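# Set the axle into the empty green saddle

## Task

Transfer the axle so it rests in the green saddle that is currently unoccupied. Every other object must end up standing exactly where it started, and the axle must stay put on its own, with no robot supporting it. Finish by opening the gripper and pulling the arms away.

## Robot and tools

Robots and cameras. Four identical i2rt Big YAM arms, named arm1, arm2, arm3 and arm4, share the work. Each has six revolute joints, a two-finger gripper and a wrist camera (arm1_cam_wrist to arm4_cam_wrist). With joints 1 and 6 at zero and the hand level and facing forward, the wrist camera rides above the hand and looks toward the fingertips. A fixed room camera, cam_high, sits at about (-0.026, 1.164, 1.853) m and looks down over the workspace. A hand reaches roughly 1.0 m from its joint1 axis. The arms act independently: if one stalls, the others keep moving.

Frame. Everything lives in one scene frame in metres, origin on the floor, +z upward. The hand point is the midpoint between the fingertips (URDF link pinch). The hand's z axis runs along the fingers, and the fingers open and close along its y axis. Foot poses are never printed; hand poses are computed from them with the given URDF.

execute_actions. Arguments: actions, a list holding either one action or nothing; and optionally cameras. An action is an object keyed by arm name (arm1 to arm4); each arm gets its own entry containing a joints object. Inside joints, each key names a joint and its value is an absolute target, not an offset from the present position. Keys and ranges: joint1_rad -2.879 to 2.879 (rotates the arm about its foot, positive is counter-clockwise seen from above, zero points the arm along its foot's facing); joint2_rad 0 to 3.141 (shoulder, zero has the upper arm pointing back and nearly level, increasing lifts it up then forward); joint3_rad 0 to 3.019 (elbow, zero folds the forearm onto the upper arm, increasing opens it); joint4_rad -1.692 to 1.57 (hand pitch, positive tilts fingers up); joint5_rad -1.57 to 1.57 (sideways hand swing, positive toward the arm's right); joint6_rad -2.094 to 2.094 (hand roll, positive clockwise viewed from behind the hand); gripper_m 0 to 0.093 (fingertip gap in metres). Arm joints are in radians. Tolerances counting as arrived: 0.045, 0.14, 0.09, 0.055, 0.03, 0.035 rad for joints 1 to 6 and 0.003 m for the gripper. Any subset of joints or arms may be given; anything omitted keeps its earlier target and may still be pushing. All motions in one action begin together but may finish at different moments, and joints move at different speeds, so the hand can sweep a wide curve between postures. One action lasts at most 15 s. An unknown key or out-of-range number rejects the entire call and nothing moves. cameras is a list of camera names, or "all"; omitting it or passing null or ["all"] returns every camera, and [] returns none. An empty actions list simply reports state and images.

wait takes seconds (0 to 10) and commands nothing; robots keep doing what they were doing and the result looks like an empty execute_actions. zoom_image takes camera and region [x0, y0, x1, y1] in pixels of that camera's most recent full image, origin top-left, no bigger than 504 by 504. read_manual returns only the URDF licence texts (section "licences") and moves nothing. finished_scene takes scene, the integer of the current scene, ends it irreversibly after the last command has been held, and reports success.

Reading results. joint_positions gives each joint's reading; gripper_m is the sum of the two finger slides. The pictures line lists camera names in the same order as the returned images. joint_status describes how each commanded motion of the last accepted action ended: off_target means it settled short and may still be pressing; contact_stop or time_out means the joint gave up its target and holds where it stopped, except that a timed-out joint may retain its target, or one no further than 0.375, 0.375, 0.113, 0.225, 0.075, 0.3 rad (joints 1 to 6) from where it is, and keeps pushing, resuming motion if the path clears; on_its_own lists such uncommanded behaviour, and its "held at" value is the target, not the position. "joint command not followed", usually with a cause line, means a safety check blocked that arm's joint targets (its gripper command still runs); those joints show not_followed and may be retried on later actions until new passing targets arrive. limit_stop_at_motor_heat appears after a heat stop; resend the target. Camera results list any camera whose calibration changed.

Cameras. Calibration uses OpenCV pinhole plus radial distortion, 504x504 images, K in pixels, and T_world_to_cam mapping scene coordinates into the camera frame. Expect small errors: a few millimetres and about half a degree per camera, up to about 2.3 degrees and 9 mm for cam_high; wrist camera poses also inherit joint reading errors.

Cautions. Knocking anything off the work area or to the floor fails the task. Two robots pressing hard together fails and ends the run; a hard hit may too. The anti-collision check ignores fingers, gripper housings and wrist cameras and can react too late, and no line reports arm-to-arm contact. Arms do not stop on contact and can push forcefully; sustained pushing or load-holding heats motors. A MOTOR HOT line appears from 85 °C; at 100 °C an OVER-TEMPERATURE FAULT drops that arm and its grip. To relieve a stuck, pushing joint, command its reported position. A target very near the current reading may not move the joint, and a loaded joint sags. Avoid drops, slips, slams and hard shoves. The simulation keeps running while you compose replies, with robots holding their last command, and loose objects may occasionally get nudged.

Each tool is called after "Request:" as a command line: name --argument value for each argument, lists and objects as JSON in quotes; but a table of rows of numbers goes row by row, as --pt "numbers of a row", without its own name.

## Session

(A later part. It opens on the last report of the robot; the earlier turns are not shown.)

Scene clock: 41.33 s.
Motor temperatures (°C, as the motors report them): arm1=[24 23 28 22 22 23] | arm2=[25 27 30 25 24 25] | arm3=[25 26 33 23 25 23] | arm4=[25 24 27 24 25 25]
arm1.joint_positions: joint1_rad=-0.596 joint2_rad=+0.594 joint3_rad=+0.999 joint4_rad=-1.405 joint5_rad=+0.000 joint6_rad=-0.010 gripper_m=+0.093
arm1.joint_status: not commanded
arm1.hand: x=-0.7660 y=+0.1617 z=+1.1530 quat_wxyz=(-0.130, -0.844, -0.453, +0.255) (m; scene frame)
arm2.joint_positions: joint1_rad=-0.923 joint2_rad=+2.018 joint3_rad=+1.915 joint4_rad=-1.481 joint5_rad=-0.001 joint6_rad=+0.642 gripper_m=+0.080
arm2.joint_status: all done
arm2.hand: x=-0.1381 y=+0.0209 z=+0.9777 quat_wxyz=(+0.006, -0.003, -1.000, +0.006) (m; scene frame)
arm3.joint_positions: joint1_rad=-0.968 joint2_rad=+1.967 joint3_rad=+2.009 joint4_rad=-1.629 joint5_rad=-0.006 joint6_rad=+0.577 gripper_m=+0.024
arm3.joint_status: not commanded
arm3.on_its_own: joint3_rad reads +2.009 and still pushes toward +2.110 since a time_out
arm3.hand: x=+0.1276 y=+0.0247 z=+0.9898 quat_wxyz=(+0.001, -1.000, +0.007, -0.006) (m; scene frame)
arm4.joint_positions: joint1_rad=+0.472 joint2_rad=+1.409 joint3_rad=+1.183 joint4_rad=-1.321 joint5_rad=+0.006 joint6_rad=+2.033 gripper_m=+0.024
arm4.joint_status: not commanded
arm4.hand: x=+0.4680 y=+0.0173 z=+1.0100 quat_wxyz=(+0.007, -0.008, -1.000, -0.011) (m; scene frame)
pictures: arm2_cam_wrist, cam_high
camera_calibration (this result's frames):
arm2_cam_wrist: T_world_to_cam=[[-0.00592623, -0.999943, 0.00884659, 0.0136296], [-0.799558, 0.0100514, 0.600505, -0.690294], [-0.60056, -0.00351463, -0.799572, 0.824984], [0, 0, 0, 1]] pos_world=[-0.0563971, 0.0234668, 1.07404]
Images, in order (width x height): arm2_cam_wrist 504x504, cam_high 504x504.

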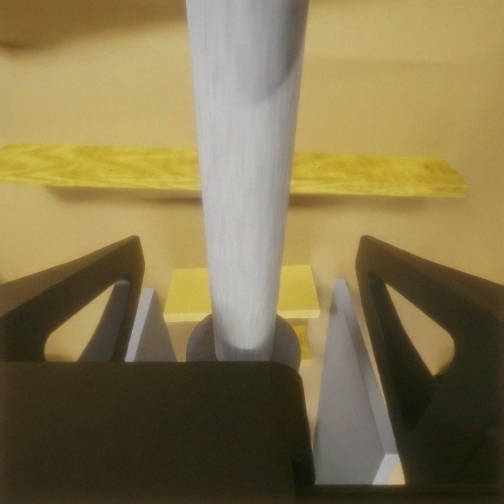

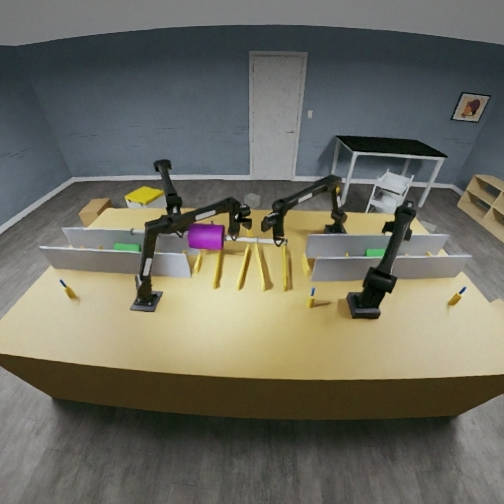

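Request:
execute_actions --actions '[{"arm2":{"joints":{"gripper_m":0}}}]' --cameras '[]'

Request:
execute_actions --actions '[{"arm2":{"joints":{"joint2_rad":1.98,"joint3_rad":1.96}},"arm4":{"joints":{"joint2_rad":1.37,"joint3_rad":1.26}},"arm3":{"joints":{"joint2_rad":1.95,"joint3_rad":2.03}}}]' --cameras '["arm2_cam_wrist","arm4_cam_wrist"]'

Request:
execute_actions --actions '[{"arm3":{"joints":{"gripper_m":0.06}}}]' --cameras '["arm2_cam_wrist","arm4_cam_wrist"]'

Scene clock: 43.20 s.
Motor temperatures (°C, as the motors report them): arm1=[24 23 28 22 22 23] | arm2=[25 27 30 25 24 25] | arm3=[25 26 34 23 25 23] | arm4=[25 24 27 24 25 25]
arm1.joint_positions: joint1_rad=-0.596 joint2_rad=+0.594 joint3_rad=+0.999 joint4_rad=-1.405 joint5_rad=+0.000 joint6_rad=-0.010 gripper_m=+0.093
arm1.joint_status: not commanded
arm1.hand: x=-0.7660 y=+0.1617 z=+1.1530 quat_wxyz=(-0.130, -0.844, -0.453, +0.255) (m; scene frame)
arm2.joint_positions: joint1_rad=-0.922 joint2_rad=+2.018 joint3_rad=+1.915 joint4_rad=-1.479 joint5_rad=-0.002 joint6_rad=+0.647 gripper_m=+0.024
arm2.joint_status: gripper_m off_target (ended at +0.024, target +0.000)
arm2.hand: x=-0.1380 y=+0.0216 z=+0.9777 quat_wxyz=(+0.006, -0.005, -1.000, +0.005) (m; scene frame)
arm3.joint_positions: joint1_rad=-0.967 joint2_rad=+1.967 joint3_rad=+2.010 joint4_rad=-1.629 joint5_rad=-0.008 joint6_rad=+0.576 gripper_m=+0.024
arm3.joint_status: not commanded
arm3.on_its_own: joint3_rad reads +2.010 and still pushes toward +2.110 since a time_out
arm3.hand: x=+0.1277 y=+0.0241 z=+0.9901 quat_wxyz=(+0.000, -1.000, +0.006, -0.006) (m; scene frame)
arm4.joint_positions: joint1_rad=+0.472 joint2_rad=+1.409 joint3_rad=+1.183 joint4_rad=-1.321 joint5_rad=+0.007 joint6_rad=+2.032 gripper_m=+0.024
arm4.joint_status: not commanded
arm4.hand: x=+0.4681 y=+0.0173 z=+1.0100 quat_wxyz=(+0.007, -0.008, -1.000, -0.011) (m; scene frame)
pictures: none
No camera images: the call's "cameras" was empty. Leave "cameras" out to get every camera's image.

Scene clock: 43.80 s.
Motor temperatures (°C, as the motors report them): arm1=[24 23 29 22 22 23] | arm2=[25 27 30 25 24 25] | arm3=[25 26 34 23 25 23] | arm4=[25 24 27 24 25 25]
arm1.joint_positions: joint1_rad=-0.596 joint2_rad=+0.594 joint3_rad=+0.999 joint4_rad=-1.405 joint5_rad=+0.000 joint6_rad=-0.010 gripper_m=+0.093
arm1.joint_status: not commanded
arm1.hand: x=-0.7660 y=+0.1617 z=+1.1530 quat_wxyz=(-0.130, -0.844, -0.453, +0.255) (m; scene frame)
arm2.joint_positions: joint1_rad=-0.922 joint2_rad=+2.012 joint3_rad=+1.915 joint4_rad=-1.479 joint5_rad=-0.002 joint6_rad=+0.647 gripper_m=+0.024
arm2.joint_status: all done
arm2.hand: x=-0.1381 y=+0.0216 z=+0.9812 quat_wxyz=(+0.003, -0.005, -1.000, +0.003) (m; scene frame)
arm3.joint_positions: joint1_rad=-0.967 joint2_rad=+1.967 joint3_rad=+2.010 joint4_rad=-1.629 joint5_rad=-0.008 joint6_rad=+0.576 gripper_m=+0.024
arm3.joint_status: all done
arm3.hand: x=+0.1277 y=+0.0241 z=+0.9901 quat_wxyz=(+0.000, -1.000, +0.006, -0.006) (m; scene frame)
arm4.joint_positions: joint1_rad=+0.472 joint2_rad=+1.409 joint3_rad=+1.183 joint4_rad=-1.321 joint5_rad=+0.007 joint6_rad=+2.032 gripper_m=+0.024
arm4.joint_status: all done
arm4.hand: x=+0.4681 y=+0.0173 z=+1.0100 quat_wxyz=(+0.007, -0.008, -1.000, -0.011) (m; scene frame)
pictures: arm2_cam_wrist, arm4_cam_wrist
camera_calibration (this result's frames):
arm2_cam_wrist: T_world_to_cam=[[-0.0101523, -0.999944, 0.00285664, 0.0195482], [-0.802851, 0.00985416, 0.596098, -0.688467], [-0.596093, 0.0037583, -0.802907, 0.831481], [0, 0, 0, 1]] pos_world=[-0.0568977, 0.0232064, 1.07794]
arm4_cam_wrist: T_world_to_cam=[[-0.0244785, -0.999535, -0.0182082, 0.052048], [-0.808202, 0.00906614, 0.588835, -0.209147], [-0.588396, 0.0291297, -0.808048, 1.21383], [0, 0, 0, 1]] pos_world=[0.546452, 0.0185616, 1.10493]
Images, in order (width x height): arm2_cam_wrist 504x504, arm4_cam_wrist 504x504.

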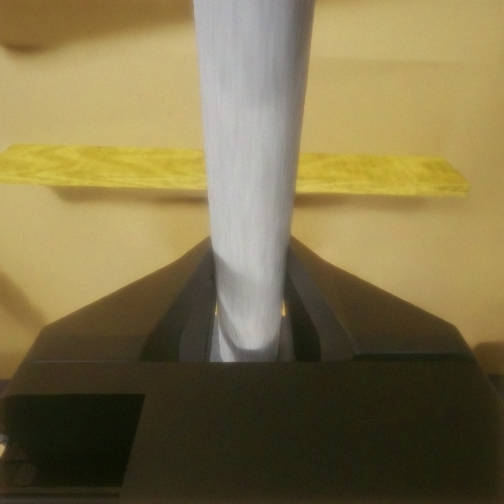

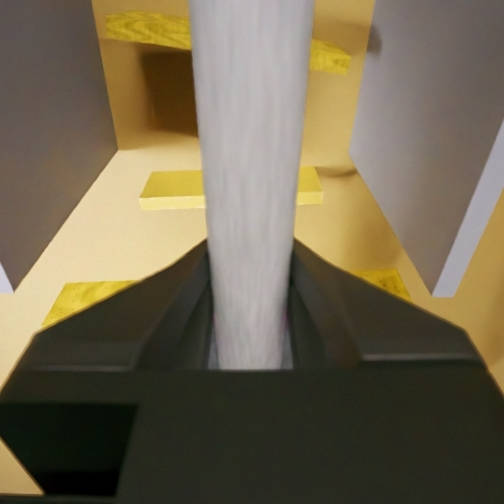

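Scene clock: 44.43 s.
Motor temperatures (°C, as the motors report them): arm1=[24 23 29 22 22 23] | arm2=[25 27 30 25 24 25] | arm3=[25 26 34 23 25 23] | arm4=[25 24 27 24 25 25]
arm1.joint_positions: joint1_rad=-0.596 joint2_rad=+0.594 joint3_rad=+0.999 joint4_rad=-1.405 joint5_rad=+0.000 joint6_rad=-0.010 gripper_m=+0.093
arm1.joint_status: not commanded
arm1.hand: x=-0.7660 y=+0.1617 z=+1.1530 quat_wxyz=(-0.130, -0.844, -0.453, +0.255) (m; scene frame)
arm2.joint_positions: joint1_rad=-0.922 joint2_rad=+2.012 joint3_rad=+1.915 joint4_rad=-1.479 joint5_rad=-0.001 joint6_rad=+0.647 gripper_m=+0.024
arm2.joint_status: not commanded
arm2.hand: x=-0.1380 y=+0.0215 z=+0.9812 quat_wxyz=(+0.003, -0.005, -1.000, +0.003) (m; scene frame)
arm3.joint_positions: joint1_rad=-0.967 joint2_rad=+1.967 joint3_rad=+2.010 joint4_rad=-1.629 joint5_rad=-0.005 joint6_rad=+0.576 gripper_m=+0.060
arm3.joint_status: all done
arm3.hand: x=+0.1274 y=+0.0247 z=+0.9901 quat_wxyz=(+0.001, -1.000, +0.006, -0.005) (m; scene frame)
arm4.joint_positions: joint1_rad=+0.472 joint2_rad=+1.409 joint3_rad=+1.183 joint4_rad=-1.321 joint5_rad=+0.006 joint6_rad=+2.032 gripper_m=+0.024
arm4.joint_status: not commanded
arm4.hand: x=+0.4680 y=+0.0173 z=+1.0100 quat_wxyz=(+0.007, -0.008, -1.000, -0.011) (m; scene frame)
pictures: arm2_cam_wrist, arm4_cam_wrist
camera_calibration (this result's frames):
arm2_cam_wrist: T_world_to_cam=[[-0.0105283, -0.999939, 0.00346785, 0.0187918], [-0.803119, 0.010522, 0.595726, -0.688089], [-0.595725, 0.00348688, -0.803181, 0.831854], [0, 0, 0, 1]] pos_world=[-0.0568633, 0.0231302, 1.07798]
arm4_cam_wrist: T_world_to_cam=[[-0.024475, -0.999538, -0.0180356, 0.0518424], [-0.808, 0.00915508, 0.589112, -0.20957], [-0.588674, 0.0289913, -0.80785, 1.21373], [0, 0, 0, 1]] pos_world=[0.546425, 0.0185497, 1.1049]
Images, in order (width x height): arm2_cam_wrist 504x504, arm4_cam_wrist 504x504.

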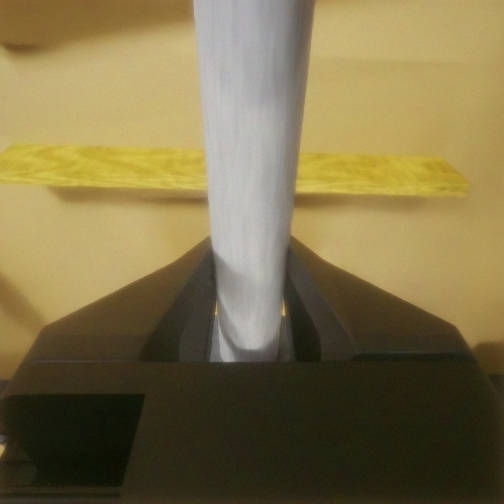

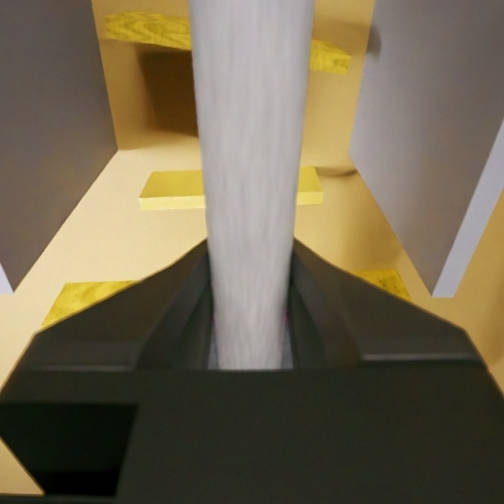

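Request:
execute_actions --actions '[{"arm3":{"joints":{"joint2_rad":1.7}}}]' --cameras '[]'

Request:
execute_actions --actions '[{"arm3":{"joints":{"joint2_rad":0.55,"joint3_rad":1.05}}}]' --cameras '[]'

Request:
execute_actions --actions '[{"arm3":{"joints":{"joint1_rad":0.327,"joint6_rad":1.87,"gripper_m":0.08}}}]' --cameras '[]'

Request:
execute_actions --actions '[{"arm3":{"joints":{"joint2_rad":1.21,"joint3_rad":1.43,"joint4_rad":-1.68}}}]' --cameras '["arm3_cam_wrist","cam_high"]'

Scene clock: 47.60 s.
Motor temperatures (°C, as the motors report them): arm1=[24 23 29 22 22 23] | arm2=[25 28 30 25 24 25] | arm3=[25 27 33 23 25 23] | arm4=[25 24 28 24 25 25]
arm1.joint_positions: joint1_rad=-0.596 joint2_rad=+0.594 joint3_rad=+0.999 joint4_rad=-1.405 joint5_rad=+0.000 joint6_rad=-0.010 gripper_m=+0.093
arm1.joint_status: not commanded
arm1.hand: x=-0.7660 y=+0.1617 z=+1.1530 quat_wxyz=(-0.130, -0.844, -0.453, +0.255) (m; scene frame)
arm2.joint_positions: joint1_rad=-0.922 joint2_rad=+2.012 joint3_rad=+1.915 joint4_rad=-1.479 joint5_rad=-0.001 joint6_rad=+0.647 gripper_m=+0.024
arm2.joint_status: not commanded
arm2.hand: x=-0.1380 y=+0.0215 z=+0.9812 quat_wxyz=(+0.003, -0.005, -1.000, +0.003) (m; scene frame)
arm3.joint_positions: joint1_rad=-0.967 joint2_rad=+1.698 joint3_rad=+2.010 joint4_rad=-1.629 joint5_rad=-0.004 joint6_rad=+0.576 gripper_m=+0.060
arm3.joint_status: all done
arm3.hand: x=+0.1671 y=+0.0496 z=+1.1423 quat_wxyz=(-0.071, -0.992, +0.006, +0.108) (m; scene frame)
arm4.joint_positions: joint1_rad=+0.472 joint2_rad=+1.409 joint3_rad=+1.183 joint4_rad=-1.321 joint5_rad=+0.006 joint6_rad=+2.032 gripper_m=+0.024
arm4.joint_status: not commanded
arm4.hand: x=+0.4680 y=+0.0173 z=+1.0100 quat_wxyz=(+0.007, -0.008, -1.000, -0.011) (m; scene frame)
pictures: none
No camera images: the call's "cameras" was empty. Leave "cameras" out to get every camera's image.

Scene clock: 49.20 s.
Motor temperatures (°C, as the motors report them): arm1=[24 23 29 22 22 23] | arm2=[25 28 31 25 24 25] | arm3=[25 26 32 23 25 23] | arm4=[25 24 28 24 25 25]
arm1.joint_positions: joint1_rad=-0.596 joint2_rad=+0.594 joint3_rad=+0.999 joint4_rad=-1.405 joint5_rad=+0.000 joint6_rad=-0.010 gripper_m=+0.093
arm1.joint_status: not commanded
arm1.hand: x=-0.7660 y=+0.1617 z=+1.1530 quat_wxyz=(-0.130, -0.844, -0.453, +0.255) (m; scene frame)
arm2.joint_positions: joint1_rad=-0.922 joint2_rad=+2.012 joint3_rad=+1.915 joint4_rad=-1.479 joint5_rad=-0.001 joint6_rad=+0.647 gripper_m=+0.024
arm2.joint_status: not commanded
arm2.hand: x=-0.1380 y=+0.0215 z=+0.9812 quat_wxyz=(+0.003, -0.005, -1.000, +0.003) (m; scene frame)
arm3.joint_positions: joint1_rad=-0.967 joint2_rad=+0.557 joint3_rad=+1.051 joint4_rad=-1.631 joint5_rad=-0.004 joint6_rad=+0.576 gripper_m=+0.060
arm3.joint_status: all done
arm3.hand: x=+0.4934 y=+0.2562 z=+1.1097 quat_wxyz=(-0.119, -0.976, +0.005, +0.183) (m; scene frame)
arm4.joint_positions: joint1_rad=+0.472 joint2_rad=+1.409 joint3_rad=+1.183 joint4_rad=-1.321 joint5_rad=+0.006 joint6_rad=+2.032 gripper_m=+0.024
arm4.joint_status: not commanded
arm4.hand: x=+0.4680 y=+0.0173 z=+1.0100 quat_wxyz=(+0.007, -0.008, -1.000, -0.011) (m; scene frame)
pictures: none
No camera images: the call's "cameras" was empty. Leave "cameras" out to get every camera's image.

Scene clock: 51.23 s.
Motor temperatures (°C, as the motors report them): arm1=[24 23 29 22 22 23] | arm2=[25 28 31 25 24 25] | arm3=[25 26 32 23 25 23] | arm4=[25 23 28 24 25 25]
arm1.joint_positions: joint1_rad=-0.596 joint2_rad=+0.594 joint3_rad=+0.999 joint4_rad=-1.405 joint5_rad=+0.000 joint6_rad=-0.010 gripper_m=+0.093
arm1.joint_status: not commanded
arm1.hand: x=-0.7660 y=+0.1617 z=+1.1530 quat_wxyz=(-0.130, -0.844, -0.453, +0.255) (m; scene frame)
arm2.joint_positions: joint1_rad=-0.922 joint2_rad=+2.012 joint3_rad=+1.915 joint4_rad=-1.479 joint5_rad=-0.001 joint6_rad=+0.647 gripper_m=+0.024
arm2.joint_status: not commanded
arm2.hand: x=-0.1380 y=+0.0215 z=+0.9812 quat_wxyz=(+0.003, -0.005, -1.000, +0.003) (m; scene frame)
arm3.joint_positions: joint1_rad=+0.322 joint2_rad=+0.557 joint3_rad=+1.051 joint4_rad=-1.631 joint5_rad=-0.001 joint6_rad=+1.858 gripper_m=+0.080
arm3.joint_status: all done
arm3.hand: x=+0.6909 y=+0.1814 z=+1.1086 quat_wxyz=(-0.207, -0.977, +0.002, -0.058) (m; scene frame)
arm4.joint_positions: joint1_rad=+0.472 joint2_rad=+1.409 joint3_rad=+1.183 joint4_rad=-1.321 joint5_rad=+0.006 joint6_rad=+2.032 gripper_m=+0.024
arm4.joint_status: not commanded
arm4.hand: x=+0.4680 y=+0.0173 z=+1.0100 quat_wxyz=(+0.007, -0.008, -1.000, -0.011) (m; scene frame)
pictures: none
No camera images: the call's "cameras" was empty. Leave "cameras" out to get every camera's image.

Scene clock: 52.67 s.
Motor temperatures (°C, as the motors report them): arm1=[24 23 29 22 22 23] | arm2=[25 28 31 25 24 25] | arm3=[25 26 32 23 25 23] | arm4=[25 23 28 24 25 25]
arm1.joint_positions: joint1_rad=-0.596 joint2_rad=+0.594 joint3_rad=+0.999 joint4_rad=-1.405 joint5_rad=+0.000 joint6_rad=-0.010 gripper_m=+0.093
arm1.joint_status: not commanded
arm1.hand: x=-0.7660 y=+0.1617 z=+1.1530 quat_wxyz=(-0.130, -0.844, -0.453, +0.255) (m; scene frame)
arm2.joint_positions: joint1_rad=-0.922 joint2_rad=+2.012 joint3_rad=+1.915 joint4_rad=-1.479 joint5_rad=-0.001 joint6_rad=+0.647 gripper_m=+0.024
arm2.joint_status: not commanded
arm2.hand: x=-0.1380 y=+0.0215 z=+0.9812 quat_wxyz=(+0.003, -0.005, -1.000, +0.003) (m; scene frame)
arm3.joint_positions: joint1_rad=+0.322 joint2_rad=+1.229 joint3_rad=+1.383 joint4_rad=-1.675 joint5_rad=-0.001 joint6_rad=+1.860 gripper_m=+0.080
arm3.joint_status: all done
arm3.hand: x=+0.7389 y=+0.0158 z=+1.0854 quat_wxyz=(-0.025, -1.000, +0.003, -0.005) (m; scene frame)
arm4.joint_positions: joint1_rad=+0.472 joint2_rad=+1.409 joint3_rad=+1.183 joint4_rad=-1.321 joint5_rad=+0.006 joint6_rad=+2.032 gripper_m=+0.024
arm4.joint_status: not commanded
arm4.hand: x=+0.4680 y=+0.0173 z=+1.0100 quat_wxyz=(+0.007, -0.008, -1.000, -0.011) (m; scene frame)
pictures: arm3_cam_wrist, cam_high
camera_calibration (this result's frames):
arm3_cam_wrist: T_world_to_cam=[[0.0195137, 0.999099, -0.0376828, 0.00821788], [0.803505, 0.00675777, 0.59526, -1.23931], [0.594978, -0.0418941, -0.802649, 0.554059], [0, 0, 0, 1]] pos_world=[0.665975, 0.0233762, 1.18273]
Images, in order (width x height): arm3_cam_wrist 504x504, cam_high 504x504.

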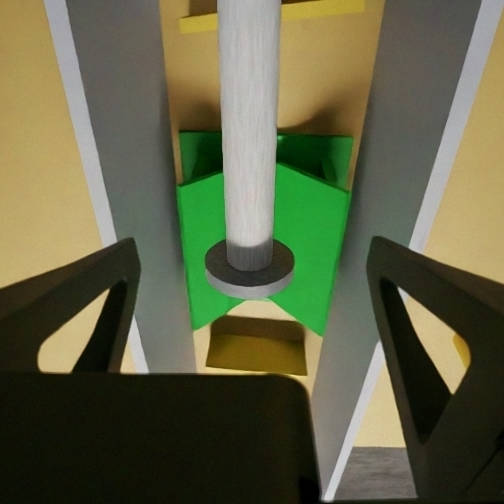

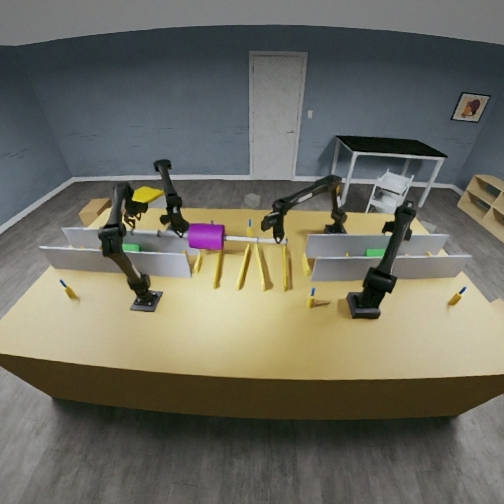

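Request:
execute_actions --actions '[{"arm3":{"joints":{"joint2_rad":1.26,"joint3_rad":1.228,"joint4_rad":-1.516}}}]' --cameras '["arm3_cam_wrist"]'

Scene clock: 54.33 s.
Motor temperatures (°C, as the motors report them): arm1=[24 23 29 22 22 23] | arm2=[25 28 31 25 24 25] | arm3=[25 26 32 23 25 23] | arm4=[25 24 28 24 25 25]
arm1.joint_positions: joint1_rad=-0.596 joint2_rad=+0.594 joint3_rad=+0.999 joint4_rad=-1.405 joint5_rad=+0.000 joint6_rad=-0.010 gripper_m=+0.093
arm1.joint_status: not commanded
arm1.hand: x=-0.7660 y=+0.1617 z=+1.1530 quat_wxyz=(-0.130, -0.844, -0.453, +0.255) (m; scene frame)
arm2.joint_positions: joint1_rad=-0.922 joint2_rad=+2.012 joint3_rad=+1.915 joint4_rad=-1.479 joint5_rad=-0.001 joint6_rad=+0.647 gripper_m=+0.024
arm2.joint_status: not commanded
arm2.hand: x=-0.1380 y=+0.0215 z=+0.9812 quat_wxyz=(+0.003, -0.005, -1.000, +0.003) (m; scene frame)
arm3.joint_positions: joint1_rad=+0.322 joint2_rad=+1.264 joint3_rad=+1.223 joint4_rad=-1.531 joint5_rad=-0.001 joint6_rad=+1.860 gripper_m=+0.080
arm3.joint_status: all done
arm3.hand: x=+0.7399 y=+0.0107 z=+1.0130 quat_wxyz=(-0.001, -1.000, +0.003, +0.002) (m; scene frame)
arm4.joint_positions: joint1_rad=+0.472 joint2_rad=+1.409 joint3_rad=+1.183 joint4_rad=-1.321 joint5_rad=+0.006 joint6_rad=+2.032 gripper_m=+0.024
arm4.joint_status: not commanded
arm4.hand: x=+0.4680 y=+0.0173 z=+1.0100 quat_wxyz=(+0.007, -0.008, -1.000, -0.011) (m; scene frame)
pictures: arm3_cam_wrist
camera_calibration (this result's frames):
arm3_cam_wrist: T_world_to_cam=[[0.0196309, 0.999753, 0.0103826, -0.0382118], [0.811778, -0.0220002, 0.583552, -1.19095], [0.583636, -0.00302729, -0.81201, 0.512584], [0, 0, 0, 1]] pos_world=[0.668372, 0.0135531, 1.1116]
Images, in order (width x height): arm3_cam_wrist 504x504.

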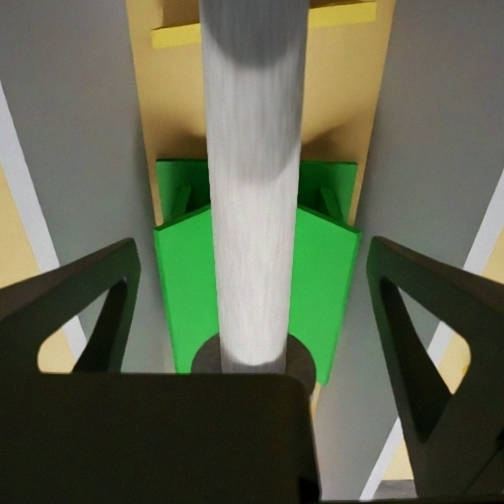

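Request:
execute_actions --actions '[{"arm3":{"joints":{"joint3_rad":1.20,"joint4_rad":-1.495,"gripper_m":0.035}}}]' --cameras '[]'

Request:
execute_actions --actions '[{"arm3":{"joints":{"gripper_m":0}}}]' --cameras '[]'

Request:
execute_actions --actions '[{"arm3":{"joints":{"joint2_rad":1.235,"joint3_rad":1.27}},"arm2":{"joints":{"joint2_rad":1.955,"joint3_rad":1.985}},"arm4":{"joints":{"joint2_rad":1.40,"joint3_rad":1.20}}}]' --cameras '[]'

Request:
execute_actions --actions '[{"arm4":{"joints":{"gripper_m":0.07}}}]' --cameras '["arm3_cam_wrist","arm2_cam_wrist"]'

Request:
execute_actions --actions '[{"arm4":{"joints":{"joint2_rad":0.7}}}]' --cameras '["cam_high"]'

Scene clock: 55.97 s.
Motor temperatures (°C, as the motors report them): arm1=[24 23 29 22 22 23] | arm2=[25 28 31 25 24 25] | arm3=[25 26 31 23 25 23] | arm4=[25 24 29 24 25 25]
arm1.joint_positions: joint1_rad=-0.596 joint2_rad=+0.594 joint3_rad=+0.999 joint4_rad=-1.405 joint5_rad=+0.000 joint6_rad=-0.010 gripper_m=+0.093
arm1.joint_status: not commanded
arm1.hand: x=-0.7660 y=+0.1617 z=+1.1530 quat_wxyz=(-0.130, -0.844, -0.453, +0.255) (m; scene frame)
arm2.joint_positions: joint1_rad=-0.922 joint2_rad=+2.012 joint3_rad=+1.915 joint4_rad=-1.479 joint5_rad=-0.001 joint6_rad=+0.647 gripper_m=+0.024
arm2.joint_status: not commanded
arm2.hand: x=-0.1380 y=+0.0215 z=+0.9812 quat_wxyz=(+0.003, -0.005, -1.000, +0.003) (m; scene frame)
arm3.joint_positions: joint1_rad=+0.322 joint2_rad=+1.264 joint3_rad=+1.203 joint4_rad=-1.510 joint5_rad=-0.001 joint6_rad=+1.860 gripper_m=+0.035
arm3.joint_status: all done
arm3.hand: x=+0.7397 y=+0.0111 z=+1.0051 quat_wxyz=(+0.000, -1.000, +0.003, +0.002) (m; scene frame)
arm4.joint_positions: joint1_rad=+0.472 joint2_rad=+1.409 joint3_rad=+1.183 joint4_rad=-1.321 joint5_rad=+0.006 joint6_rad=+2.032 gripper_m=+0.024
arm4.joint_status: not commanded
arm4.hand: x=+0.4680 y=+0.0173 z=+1.0100 quat_wxyz=(+0.007, -0.008, -1.000, -0.011) (m; scene frame)
pictures: none
No camera images: the call's "cameras" was empty. Leave "cameras" out to get every camera's image.

Scene clock: 56.50 s.
Motor temperatures (°C, as the motors report them): arm1=[24 23 29 22 22 23] | arm2=[25 29 31 25 24 25] | arm3=[25 26 31 23 25 23] | arm4=[25 24 29 24 25 25]
arm1.joint_positions: joint1_rad=-0.596 joint2_rad=+0.594 joint3_rad=+0.999 joint4_rad=-1.405 joint5_rad=+0.000 joint6_rad=-0.010 gripper_m=+0.093
arm1.joint_status: not commanded
arm1.hand: x=-0.7660 y=+0.1617 z=+1.1530 quat_wxyz=(-0.130, -0.844, -0.453, +0.255) (m; scene frame)
arm2.joint_positions: joint1_rad=-0.922 joint2_rad=+2.012 joint3_rad=+1.915 joint4_rad=-1.479 joint5_rad=-0.001 joint6_rad=+0.647 gripper_m=+0.024
arm2.joint_status: not commanded
arm2.hand: x=-0.1379 y=+0.0214 z=+0.9812 quat_wxyz=(+0.003, -0.005, -1.000, +0.003) (m; scene frame)
arm3.joint_positions: joint1_rad=+0.322 joint2_rad=+1.264 joint3_rad=+1.203 joint4_rad=-1.509 joint5_rad=-0.001 joint6_rad=+1.861 gripper_m=+0.024
arm3.joint_status: gripper_m off_target (ended at +0.024, target +0.000)
arm3.hand: x=+0.7398 y=+0.0109 z=+1.0051 quat_wxyz=(-0.001, -1.000, +0.004, +0.002) (m; scene frame)
arm4.joint_positions: joint1_rad=+0.472 joint2_rad=+1.409 joint3_rad=+1.183 joint4_rad=-1.321 joint5_rad=+0.006 joint6_rad=+2.032 gripper_m=+0.024
arm4.joint_status: not commanded
arm4.hand: x=+0.4680 y=+0.0173 z=+1.0100 quat_wxyz=(+0.007, -0.008, -1.000, -0.011) (m; scene frame)
pictures: none
No camera images: the call's "cameras" was empty. Leave "cameras" out to get every camera's image.

Scene clock: 57.10 s.
Motor temperatures (°C, as the motors report them): arm1=[24 23 29 22 22 23] | arm2=[25 29 32 25 24 25] | arm3=[25 26 31 23 25 23] | arm4=[25 23 29 24 25 25]
arm1.joint_positions: joint1_rad=-0.596 joint2_rad=+0.594 joint3_rad=+0.999 joint4_rad=-1.405 joint5_rad=+0.000 joint6_rad=-0.010 gripper_m=+0.093
arm1.joint_status: not commanded
arm1.hand: x=-0.7660 y=+0.1617 z=+1.1530 quat_wxyz=(-0.130, -0.844, -0.453, +0.255) (m; scene frame)
arm2.joint_positions: joint1_rad=-0.922 joint2_rad=+2.012 joint3_rad=+1.915 joint4_rad=-1.479 joint5_rad=-0.001 joint6_rad=+0.647 gripper_m=+0.024
arm2.joint_status: all done
arm2.hand: x=-0.1379 y=+0.0214 z=+0.9812 quat_wxyz=(+0.003, -0.005, -1.000, +0.003) (m; scene frame)
arm3.joint_positions: joint1_rad=+0.322 joint2_rad=+1.264 joint3_rad=+1.203 joint4_rad=-1.509 joint5_rad=-0.001 joint6_rad=+1.861 gripper_m=+0.024
arm3.joint_status: all done
arm3.hand: x=+0.7398 y=+0.0109 z=+1.0051 quat_wxyz=(-0.001, -1.000, +0.004, +0.002) (m; scene frame)
arm4.joint_positions: joint1_rad=+0.472 joint2_rad=+1.412 joint3_rad=+1.183 joint4_rad=-1.322 joint5_rad=+0.006 joint6_rad=+2.032 gripper_m=+0.024
arm4.joint_status: all done
arm4.hand: x=+0.4681 y=+0.0172 z=+1.0088 quat_wxyz=(+0.006, -0.008, -1.000, -0.009) (m; scene frame)
pictures: none
No camera images: the call's "cameras" was empty. Leave "cameras" out to get every camera's image.

Scene clock: 57.77 s.
Motor temperatures (°C, as the motors report them): arm1=[24 23 29 22 22 23] | arm2=[25 29 32 25 24 25] | arm3=[25 26 32 23 25 23] | arm4=[25 23 28 24 25 25]
arm1.joint_positions: joint1_rad=-0.596 joint2_rad=+0.594 joint3_rad=+0.999 joint4_rad=-1.405 joint5_rad=+0.000 joint6_rad=-0.010 gripper_m=+0.093
arm1.joint_status: not commanded
arm1.hand: x=-0.7660 y=+0.1617 z=+1.1530 quat_wxyz=(-0.130, -0.844, -0.453, +0.255) (m; scene frame)
arm2.joint_positions: joint1_rad=-0.922 joint2_rad=+2.012 joint3_rad=+1.915 joint4_rad=-1.479 joint5_rad=-0.001 joint6_rad=+0.647 gripper_m=+0.024
arm2.joint_status: not commanded
arm2.hand: x=-0.1379 y=+0.0214 z=+0.9812 quat_wxyz=(+0.003, -0.005, -1.000, +0.003) (m; scene frame)
arm3.joint_positions: joint1_rad=+0.322 joint2_rad=+1.264 joint3_rad=+1.203 joint4_rad=-1.509 joint5_rad=-0.001 joint6_rad=+1.861 gripper_m=+0.024
arm3.joint_status: not commanded
arm3.hand: x=+0.7398 y=+0.0109 z=+1.0051 quat_wxyz=(-0.001, -1.000, +0.004, +0.002) (m; scene frame)
arm4.joint_positions: joint1_rad=+0.472 joint2_rad=+1.410 joint3_rad=+1.183 joint4_rad=-1.322 joint5_rad=+0.002 joint6_rad=+2.032 gripper_m=+0.070
arm4.joint_status: all done
arm4.hand: x=+0.4675 y=+0.0169 z=+1.0092 quat_wxyz=(+0.008, -0.008, -1.000, -0.009) (m; scene frame)
pictures: arm2_cam_wrist, arm3_cam_wrist
camera_calibration (this result's frames):
arm2_cam_wrist: T_world_to_cam=[[-0.0105257, -0.999937, 0.00377217, 0.0184412], [-0.803254, 0.010702, 0.59554, -0.687898], [-0.595543, 0.00323846, -0.803317, 0.832041], [0, 0, 0, 1]] pos_world=[-0.0568462, 0.0231074, 1.07799]
arm3_cam_wrist: T_world_to_cam=[[0.0203869, 0.999746, 0.00965098, -0.0381421], [0.811636, -0.022186, 0.583742, -1.18636], [0.583807, -0.00406757, -0.811882, 0.506022], [0, 0, 0, 1]] pos_world=[0.668248, 0.0138702, 1.10372]
Images, in order (width x height): arm2_cam_wrist 504x504, arm3_cam_wrist 504x504.

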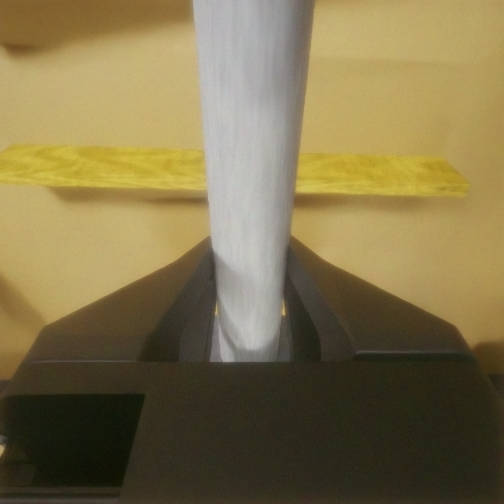

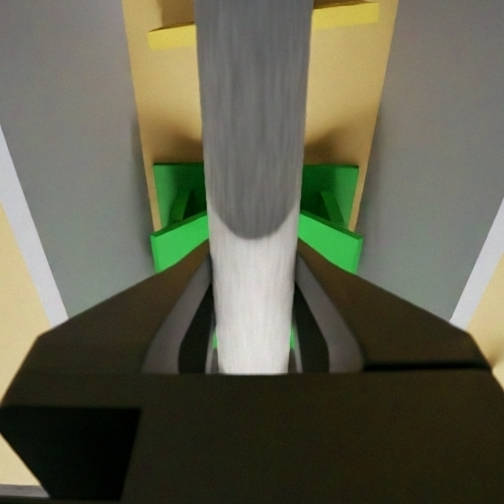

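Scene clock: 59.30 s.
Motor temperatures (°C, as the motors report them): arm1=[24 23 29 22 22 23] | arm2=[25 29 32 25 24 25] | arm3=[25 26 32 23 25 23] | arm4=[25 23 28 24 25 25]
arm1.joint_positions: joint1_rad=-0.596 joint2_rad=+0.594 joint3_rad=+0.999 joint4_rad=-1.405 joint5_rad=+0.000 joint6_rad=-0.010 gripper_m=+0.093
arm1.joint_status: not commanded
arm1.hand: x=-0.7660 y=+0.1617 z=+1.1530 quat_wxyz=(-0.130, -0.844, -0.453, +0.255) (m; scene frame)
arm2.joint_positions: joint1_rad=-0.922 joint2_rad=+2.012 joint3_rad=+1.915 joint4_rad=-1.479 joint5_rad=-0.001 joint6_rad=+0.647 gripper_m=+0.024
arm2.joint_status: not commanded
arm2.hand: x=-0.1379 y=+0.0214 z=+0.9812 quat_wxyz=(+0.003, -0.005, -1.000, +0.003) (m; scene frame)
arm3.joint_positions: joint1_rad=+0.322 joint2_rad=+1.264 joint3_rad=+1.203 joint4_rad=-1.509 joint5_rad=-0.001 joint6_rad=+1.861 gripper_m=+0.024
arm3.joint_status: not commanded
arm3.hand: x=+0.7398 y=+0.0109 z=+1.0051 quat_wxyz=(-0.001, -1.000, +0.004, +0.002) (m; scene frame)
arm4.joint_positions: joint1_rad=+0.472 joint2_rad=+0.695 joint3_rad=+1.183 joint4_rad=-1.322 joint5_rad=+0.002 joint6_rad=+2.032 gripper_m=+0.070
arm4.joint_status: all done
arm4.hand: x=+0.5249 y=-0.0985 z=+1.2478 quat_wxyz=(+0.161, -0.009, -0.933, -0.323) (m; scene frame)
pictures: cam_high
Images, in order (width x height): cam_high 504x504.

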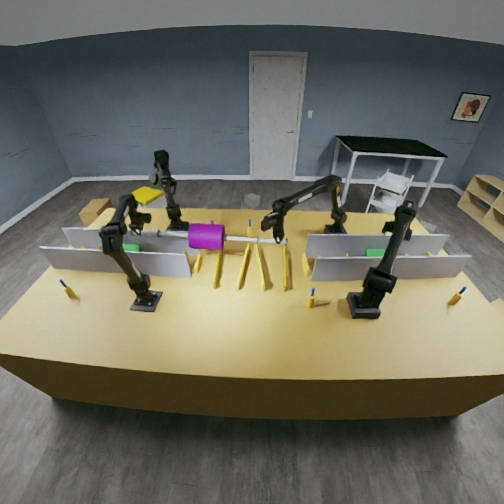

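Request:
execute_actions --actions '[{"arm3":{"joints":{"joint1_rad":-0.09,"joint2_rad":1.17,"joint3_rad":1.23,"joint4_rad":-1.56,"joint6_rad":1.43}},"arm2":{"joints":{"joint1_rad":-0.765,"joint2_rad":1.655,"joint3_rad":1.545,"joint4_rad":-1.37,"joint6_rad":0.785}},"arm4":{"joints":{"joint2_rad":0.3,"joint4_rad":-1.65}},"arm1":{"joints":{"joint1_rad":0.42,"joint2_rad":0.5,"joint4_rad":-1.65,"joint6_rad":1.0,"gripper_m":0.08}}}]' --cameras '[]'

Request:
execute_actions --actions '[{"arm3":{"joints":{"joint1_rad":-0.52,"joint2_rad":1.305,"joint3_rad":1.385,"joint4_rad":-1.53,"joint6_rad":0.99}},"arm2":{"joints":{"joint1_rad":-0.495,"joint2_rad":1.405,"joint3_rad":1.24,"joint4_rad":-1.325,"joint6_rad":1.045}},"arm1":{"joints":{"joint6_rad":1.98}}}]' --cameras '["cam_high"]'

Scene clock: 62.87 s.
Motor temperatures (°C, as the motors report them): arm1=[24 23 29 22 22 23] | arm2=[25 29 32 25 24 25] | arm3=[25 26 32 23 25 23] | arm4=[25 23 28 24 25 25]
arm1.joint_positions: joint1_rad=+0.411 joint2_rad=+0.494 joint3_rad=+0.997 joint4_rad=-1.640 joint5_rad=+0.000 joint6_rad=+0.989 gripper_m=+0.080
arm1.joint_status: all done
arm1.hand: x=-0.5738 y=+0.2061 z=+1.1391 quat_wxyz=(-0.214, -0.859, -0.465, +0.024) (m; scene frame)
arm2.joint_positions: joint1_rad=-0.755 joint2_rad=+1.691 joint3_rad=+1.526 joint4_rad=-1.386 joint5_rad=-0.002 joint6_rad=+0.802 gripper_m=+0.024
arm2.joint_status: all done
arm2.hand: x=-0.2812 y=+0.0226 z=+1.0101 quat_wxyz=(-0.005, +0.001, -1.000, -0.005) (m; scene frame)
arm3.joint_positions: joint1_rad=-0.087 joint2_rad=+1.212 joint3_rad=+1.203 joint4_rad=-1.560 joint5_rad=+0.006 joint6_rad=+1.444 gripper_m=+0.024
arm3.joint_status: all done
arm3.hand: x=+0.5979 y=+0.0185 z=+1.0226 quat_wxyz=(-0.001, -1.000, +0.000, +0.006) (m; scene frame)
arm4.joint_positions: joint1_rad=+0.472 joint2_rad=+0.290 joint3_rad=+1.183 joint4_rad=-1.640 joint5_rad=+0.002 joint6_rad=+2.032 gripper_m=+0.070
arm4.joint_status: all done
arm4.hand: x=+0.6020 y=-0.2598 z=+1.2599 quat_wxyz=(+0.178, -0.010, -0.916, -0.359) (m; scene frame)
pictures: none
No camera images: the call's "cameras" was empty. Leave "cameras" out to get every camera's image.

Scene clock: 64.73 s.
Motor temperatures (°C, as the motors report them): arm1=[24 23 29 22 22 23] | arm2=[25 29 32 25 24 25] | arm3=[25 26 33 23 25 23] | arm4=[25 23 28 24 25 25]
arm1.joint_positions: joint1_rad=+0.411 joint2_rad=+0.494 joint3_rad=+0.997 joint4_rad=-1.640 joint5_rad=+0.000 joint6_rad=+1.969 gripper_m=+0.080
arm1.joint_status: all done
arm1.hand: x=-0.5738 y=+0.2061 z=+1.1391 quat_wxyz=(-0.200, -0.977, -0.007, -0.079) (m; scene frame)
arm2.joint_positions: joint1_rad=-0.480 joint2_rad=+1.433 joint3_rad=+1.219 joint4_rad=-1.325 joint5_rad=-0.008 joint6_rad=+1.065 gripper_m=+0.024
arm2.joint_status: all done
arm2.hand: x=-0.4432 y=+0.0198 z=+1.0087 quat_wxyz=(-0.003, +0.007, -1.000, -0.014) (m; scene frame)
arm3.joint_positions: joint1_rad=-0.517 joint2_rad=+1.344 joint3_rad=+1.298 joint4_rad=-1.524 joint5_rad=+0.008 joint6_rad=+1.003 gripper_m=+0.024
arm3.joint_status: all done
arm3.hand: x=+0.4371 y=+0.0248 z=+1.0156 quat_wxyz=(+0.001, -1.000, -0.006, +0.006) (m; scene frame)
arm4.joint_positions: joint1_rad=+0.472 joint2_rad=+0.290 joint3_rad=+1.183 joint4_rad=-1.640 joint5_rad=+0.002 joint6_rad=+2.032 gripper_m=+0.070
arm4.joint_status: not commanded
arm4.hand: x=+0.6020 y=-0.2598 z=+1.2599 quat_wxyz=(+0.178, -0.010, -0.916, -0.359) (m; scene frame)
pictures: cam_high
Images, in order (width x height): cam_high 504x504.

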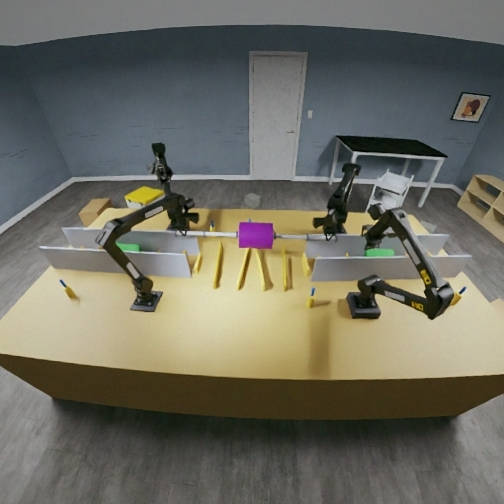

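Request:
execute_actions --actions '[{"arm3":{"joints":{"joint1_rad":-0.80,"joint2_rad":1.565,"joint3_rad":1.68,"joint4_rad":-1.56,"joint6_rad":0.71}},"arm2":{"joints":{"joint1_rad":-0.085,"joint2_rad":1.265,"joint3_rad":1.085,"joint4_rad":-1.345,"joint6_rad":1.45}}}]' --cameras '[]'

Request:
execute_actions --actions '[{"arm3":{"joints":{"joint1_rad":-0.955,"joint2_rad":1.89,"joint3_rad":2.10,"joint4_rad":-1.625,"joint6_rad":0.55}},"arm2":{"joints":{"joint1_rad":0.33,"joint2_rad":1.29,"joint3_rad":1.15,"joint4_rad":-1.33,"joint6_rad":1.86}}}]' --cameras '["cam_high"]'

Scene clock: 66.77 s.
Motor temperatures (°C, as the motors report them): arm1=[24 23 29 22 22 23] | arm2=[25 29 32 25 24 25] | arm3=[25 26 33 23 25 23] | arm4=[25 23 27 24 25 25]
arm1.joint_positions: joint1_rad=+0.411 joint2_rad=+0.494 joint3_rad=+0.997 joint4_rad=-1.640 joint5_rad=+0.000 joint6_rad=+1.970 gripper_m=+0.080
arm1.joint_status: not commanded
arm1.hand: x=-0.5738 y=+0.2061 z=+1.1391 quat_wxyz=(-0.200, -0.977, -0.006, -0.079) (m; scene frame)
arm2.joint_positions: joint1_rad=-0.085 joint2_rad=+1.289 joint3_rad=+1.070 joint4_rad=-1.342 joint5_rad=-0.001 joint6_rad=+1.443 gripper_m=+0.024
arm2.joint_status: all done
arm2.hand: x=-0.6050 y=+0.0060 z=+1.0051 quat_wxyz=(+0.001, +0.015, -1.000, -0.002) (m; scene frame)
arm3.joint_positions: joint1_rad=-0.805 joint2_rad=+1.605 joint3_rad=+1.590 joint4_rad=-1.550 joint5_rad=+0.003 joint6_rad=+0.696 gripper_m=+0.024
arm3.joint_status: all done
arm3.hand: x=+0.2777 y=+0.0283 z=+1.0204 quat_wxyz=(-0.002, -1.000, -0.015, +0.006) (m; scene frame)
arm4.joint_positions: joint1_rad=+0.472 joint2_rad=+0.290 joint3_rad=+1.183 joint4_rad=-1.640 joint5_rad=+0.002 joint6_rad=+2.032 gripper_m=+0.070
arm4.joint_status: not commanded
arm4.hand: x=+0.6020 y=-0.2598 z=+1.2599 quat_wxyz=(+0.178, -0.010, -0.916, -0.359) (m; scene frame)
pictures: none
No camera images: the call's "cameras" was empty. Leave "cameras" out to get every camera's image.

Scene clock: 69.17 s.
Motor temperatures (°C, as the motors report them): arm1=[24 23 29 22 22 23] | arm2=[25 29 32 25 24 25] | arm3=[25 26 34 23 25 23] | arm4=[25 23 27 24 25 25]
arm1.joint_positions: joint1_rad=+0.411 joint2_rad=+0.494 joint3_rad=+0.997 joint4_rad=-1.640 joint5_rad=+0.000 joint6_rad=+1.970 gripper_m=+0.080
arm1.joint_status: not commanded
arm1.hand: x=-0.5738 y=+0.2061 z=+1.1391 quat_wxyz=(-0.200, -0.977, -0.006, -0.079) (m; scene frame)
arm2.joint_positions: joint1_rad=+0.330 joint2_rad=+1.305 joint3_rad=+1.070 joint4_rad=-1.331 joint5_rad=-0.010 joint6_rad=+1.854 gripper_m=+0.024
arm2.joint_status: all done
arm2.hand: x=-0.7537 y=-0.0071 z=+1.0001 quat_wxyz=(+0.007, +0.017, -1.000, +0.002) (m; scene frame)
arm3.joint_positions: joint1_rad=-0.955 joint2_rad=+1.941 joint3_rad=+2.008 joint4_rad=-1.615 joint5_rad=-0.001 joint6_rad=+0.542 gripper_m=+0.024
arm3.joint_status: joint3_rad time_out (moved +0.417 of +0.510); the others done
arm3.on_its_own: joint3_rad reads +2.008 and still pushes toward +2.100 since a time_out
arm3.hand: x=+0.1308 y=+0.0187 z=+1.0045 quat_wxyz=(-0.008, -1.000, -0.017, +0.012) (m; scene frame)
arm4.joint_positions: joint1_rad=+0.472 joint2_rad=+0.290 joint3_rad=+1.183 joint4_rad=-1.640 joint5_rad=+0.002 joint6_rad=+2.032 gripper_m=+0.070
arm4.joint_status: not commanded
arm4.hand: x=+0.6020 y=-0.2598 z=+1.2599 quat_wxyz=(+0.178, -0.010, -0.916, -0.359) (m; scene frame)
pictures: cam_high
Images, in order (width x height): cam_high 504x504.

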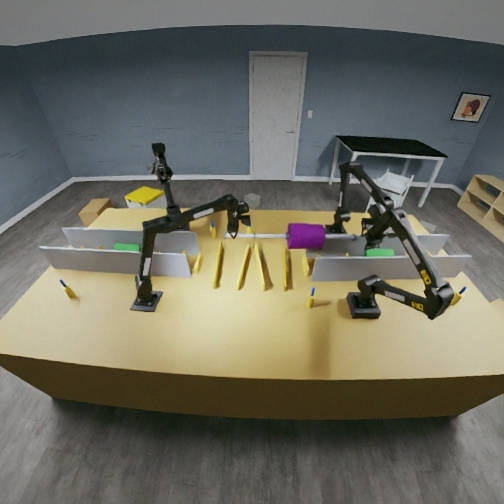

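Request:
execute_actions --actions '[{"arm1":{"joints":{"joint2_rad":1.32,"joint3_rad":1.41,"joint4_rad":-1.60,"joint6_rad":1.945}}}]' --cameras '["cam_high","arm1_cam_wrist"]'

Scene clock: 71.63 s.
Motor temperatures (°C, as the motors report them): arm1=[24 23 29 22 22 23] | arm2=[25 28 33 25 24 25] | arm3=[25 26 35 23 25 23] | arm4=[25 23 27 24 25 25]
arm1.joint_positions: joint1_rad=+0.411 joint2_rad=+1.341 joint3_rad=+1.375 joint4_rad=-1.606 joint5_rad=+0.000 joint6_rad=+1.954 gripper_m=+0.080
arm1.joint_status: all done
arm1.hand: x=-0.4849 y=-0.0002 z=+1.0901 quat_wxyz=(-0.001, -1.000, -0.013, +0.006) (m; scene frame)
arm2.joint_positions: joint1_rad=+0.330 joint2_rad=+1.305 joint3_rad=+1.070 joint4_rad=-1.331 joint5_rad=-0.010 joint6_rad=+1.854 gripper_m=+0.024
arm2.joint_status: not commanded
arm2.hand: x=-0.7537 y=-0.0071 z=+1.0001 quat_wxyz=(+0.007, +0.017, -1.000, +0.002) (m; scene frame)
arm3.joint_positions: joint1_rad=-0.955 joint2_rad=+1.941 joint3_rad=+2.008 joint4_rad=-1.615 joint5_rad=-0.001 joint6_rad=+0.542 gripper_m=+0.024
arm3.joint_status: not commanded
arm3.on_its_own: joint3_rad reads +2.008 and still pushes toward +2.100 since a time_out
arm3.hand: x=+0.1308 y=+0.0187 z=+1.0045 quat_wxyz=(-0.008, -1.000, -0.017, +0.012) (m; scene frame)
arm4.joint_positions: joint1_rad=+0.472 joint2_rad=+0.290 joint3_rad=+1.183 joint4_rad=-1.640 joint5_rad=+0.002 joint6_rad=+2.032 gripper_m=+0.070
arm4.joint_status: not commanded
arm4.hand: x=+0.6020 y=-0.2598 z=+1.2599 quat_wxyz=(+0.178, -0.010, -0.916, -0.359) (m; scene frame)
pictures: arm1_cam_wrist, cam_high
camera_calibration (this result's frames):
arm1_cam_wrist: T_world_to_cam=[[-0.0295528, 0.999487, 0.0123548, -0.0312146], [0.820001, 0.0171739, 0.572104, -0.224545], [0.571598, 0.0270382, -0.820088, 1.29681], [0, 0, 0, 1]] pos_world=[-0.55805, -0.0000086654, 1.19235]
Images, in order (width x height): arm1_cam_wrist 504x504, cam_high 504x504.

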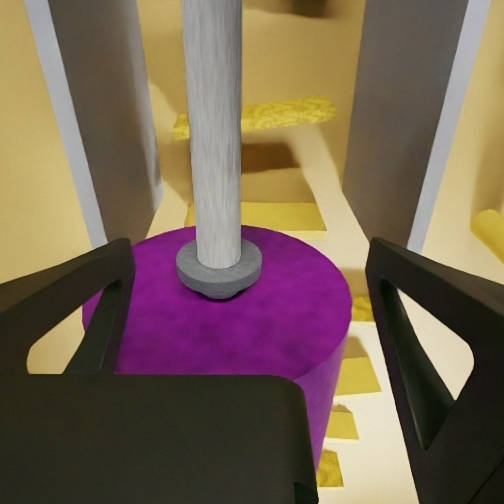

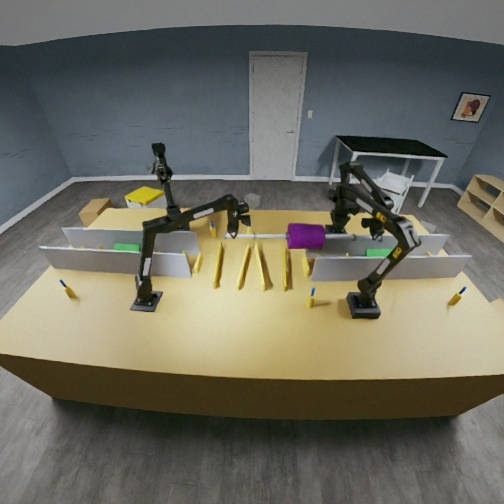

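Request:
execute_actions --actions '[{"arm1":{"joints":{"joint1_rad":0.382,"joint2_rad":1.385,"joint3_rad":1.21,"joint4_rad":-1.378,"joint6_rad":1.92}}}]' --cameras '["arm1_cam_wrist"]'

Scene clock: 73.33 s.
Motor temperatures (°C, as the motors report them): arm1=[24 23 29 22 22 23] | arm2=[25 28 33 25 24 25] | arm3=[25 27 35 23 25 23] | arm4=[25 23 27 24 25 25]
arm1.joint_positions: joint1_rad=+0.392 joint2_rad=+1.391 joint3_rad=+1.200 joint4_rad=-1.390 joint5_rad=+0.000 joint6_rad=+1.930 gripper_m=+0.080
arm1.joint_status: all done
arm1.hand: x=-0.4886 y=-0.0129 z=+1.0053 quat_wxyz=(+0.003, -1.000, -0.015, +0.007) (m; scene frame)
arm2.joint_positions: joint1_rad=+0.330 joint2_rad=+1.305 joint3_rad=+1.070 joint4_rad=-1.331 joint5_rad=-0.010 joint6_rad=+1.854 gripper_m=+0.024
arm2.joint_status: not commanded
arm2.hand: x=-0.7537 y=-0.0071 z=+1.0001 quat_wxyz=(+0.007, +0.017, -1.000, +0.002) (m; scene frame)
arm3.joint_positions: joint1_rad=-0.955 joint2_rad=+1.941 joint3_rad=+2.008 joint4_rad=-1.615 joint5_rad=-0.001 joint6_rad=+0.542 gripper_m=+0.024
arm3.joint_status: not commanded
arm3.on_its_own: joint3_rad reads +2.008 and still pushes toward +2.100 since a time_out
arm3.hand: x=+0.1308 y=+0.0187 z=+1.0045 quat_wxyz=(-0.008, -1.000, -0.017, +0.012) (m; scene frame)
arm4.joint_positions: joint1_rad=+0.472 joint2_rad=+0.290 joint3_rad=+1.183 joint4_rad=-1.640 joint5_rad=+0.002 joint6_rad=+2.032 gripper_m=+0.070
arm4.joint_status: not commanded
arm4.hand: x=+0.6020 y=-0.2598 z=+1.2599 quat_wxyz=(+0.178, -0.010, -0.916, -0.359) (m; scene frame)
pictures: arm1_cam_wrist
camera_calibration (this result's frames):
arm1_cam_wrist: T_world_to_cam=[[-0.0343591, 0.999204, 0.0202808, -0.0278867], [0.821716, 0.0166937, 0.569652, -0.169477], [0.56886, 0.0362378, -0.821636, 1.23012], [0, 0, 0, 1]] pos_world=[-0.561464, -0.0138833, 1.10782]
Images, in order (width x height): arm1_cam_wrist 504x504.

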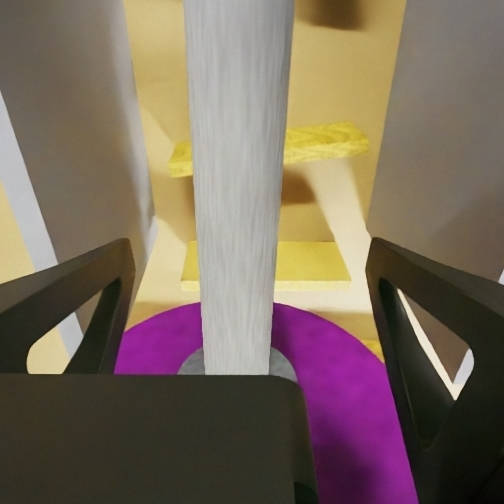

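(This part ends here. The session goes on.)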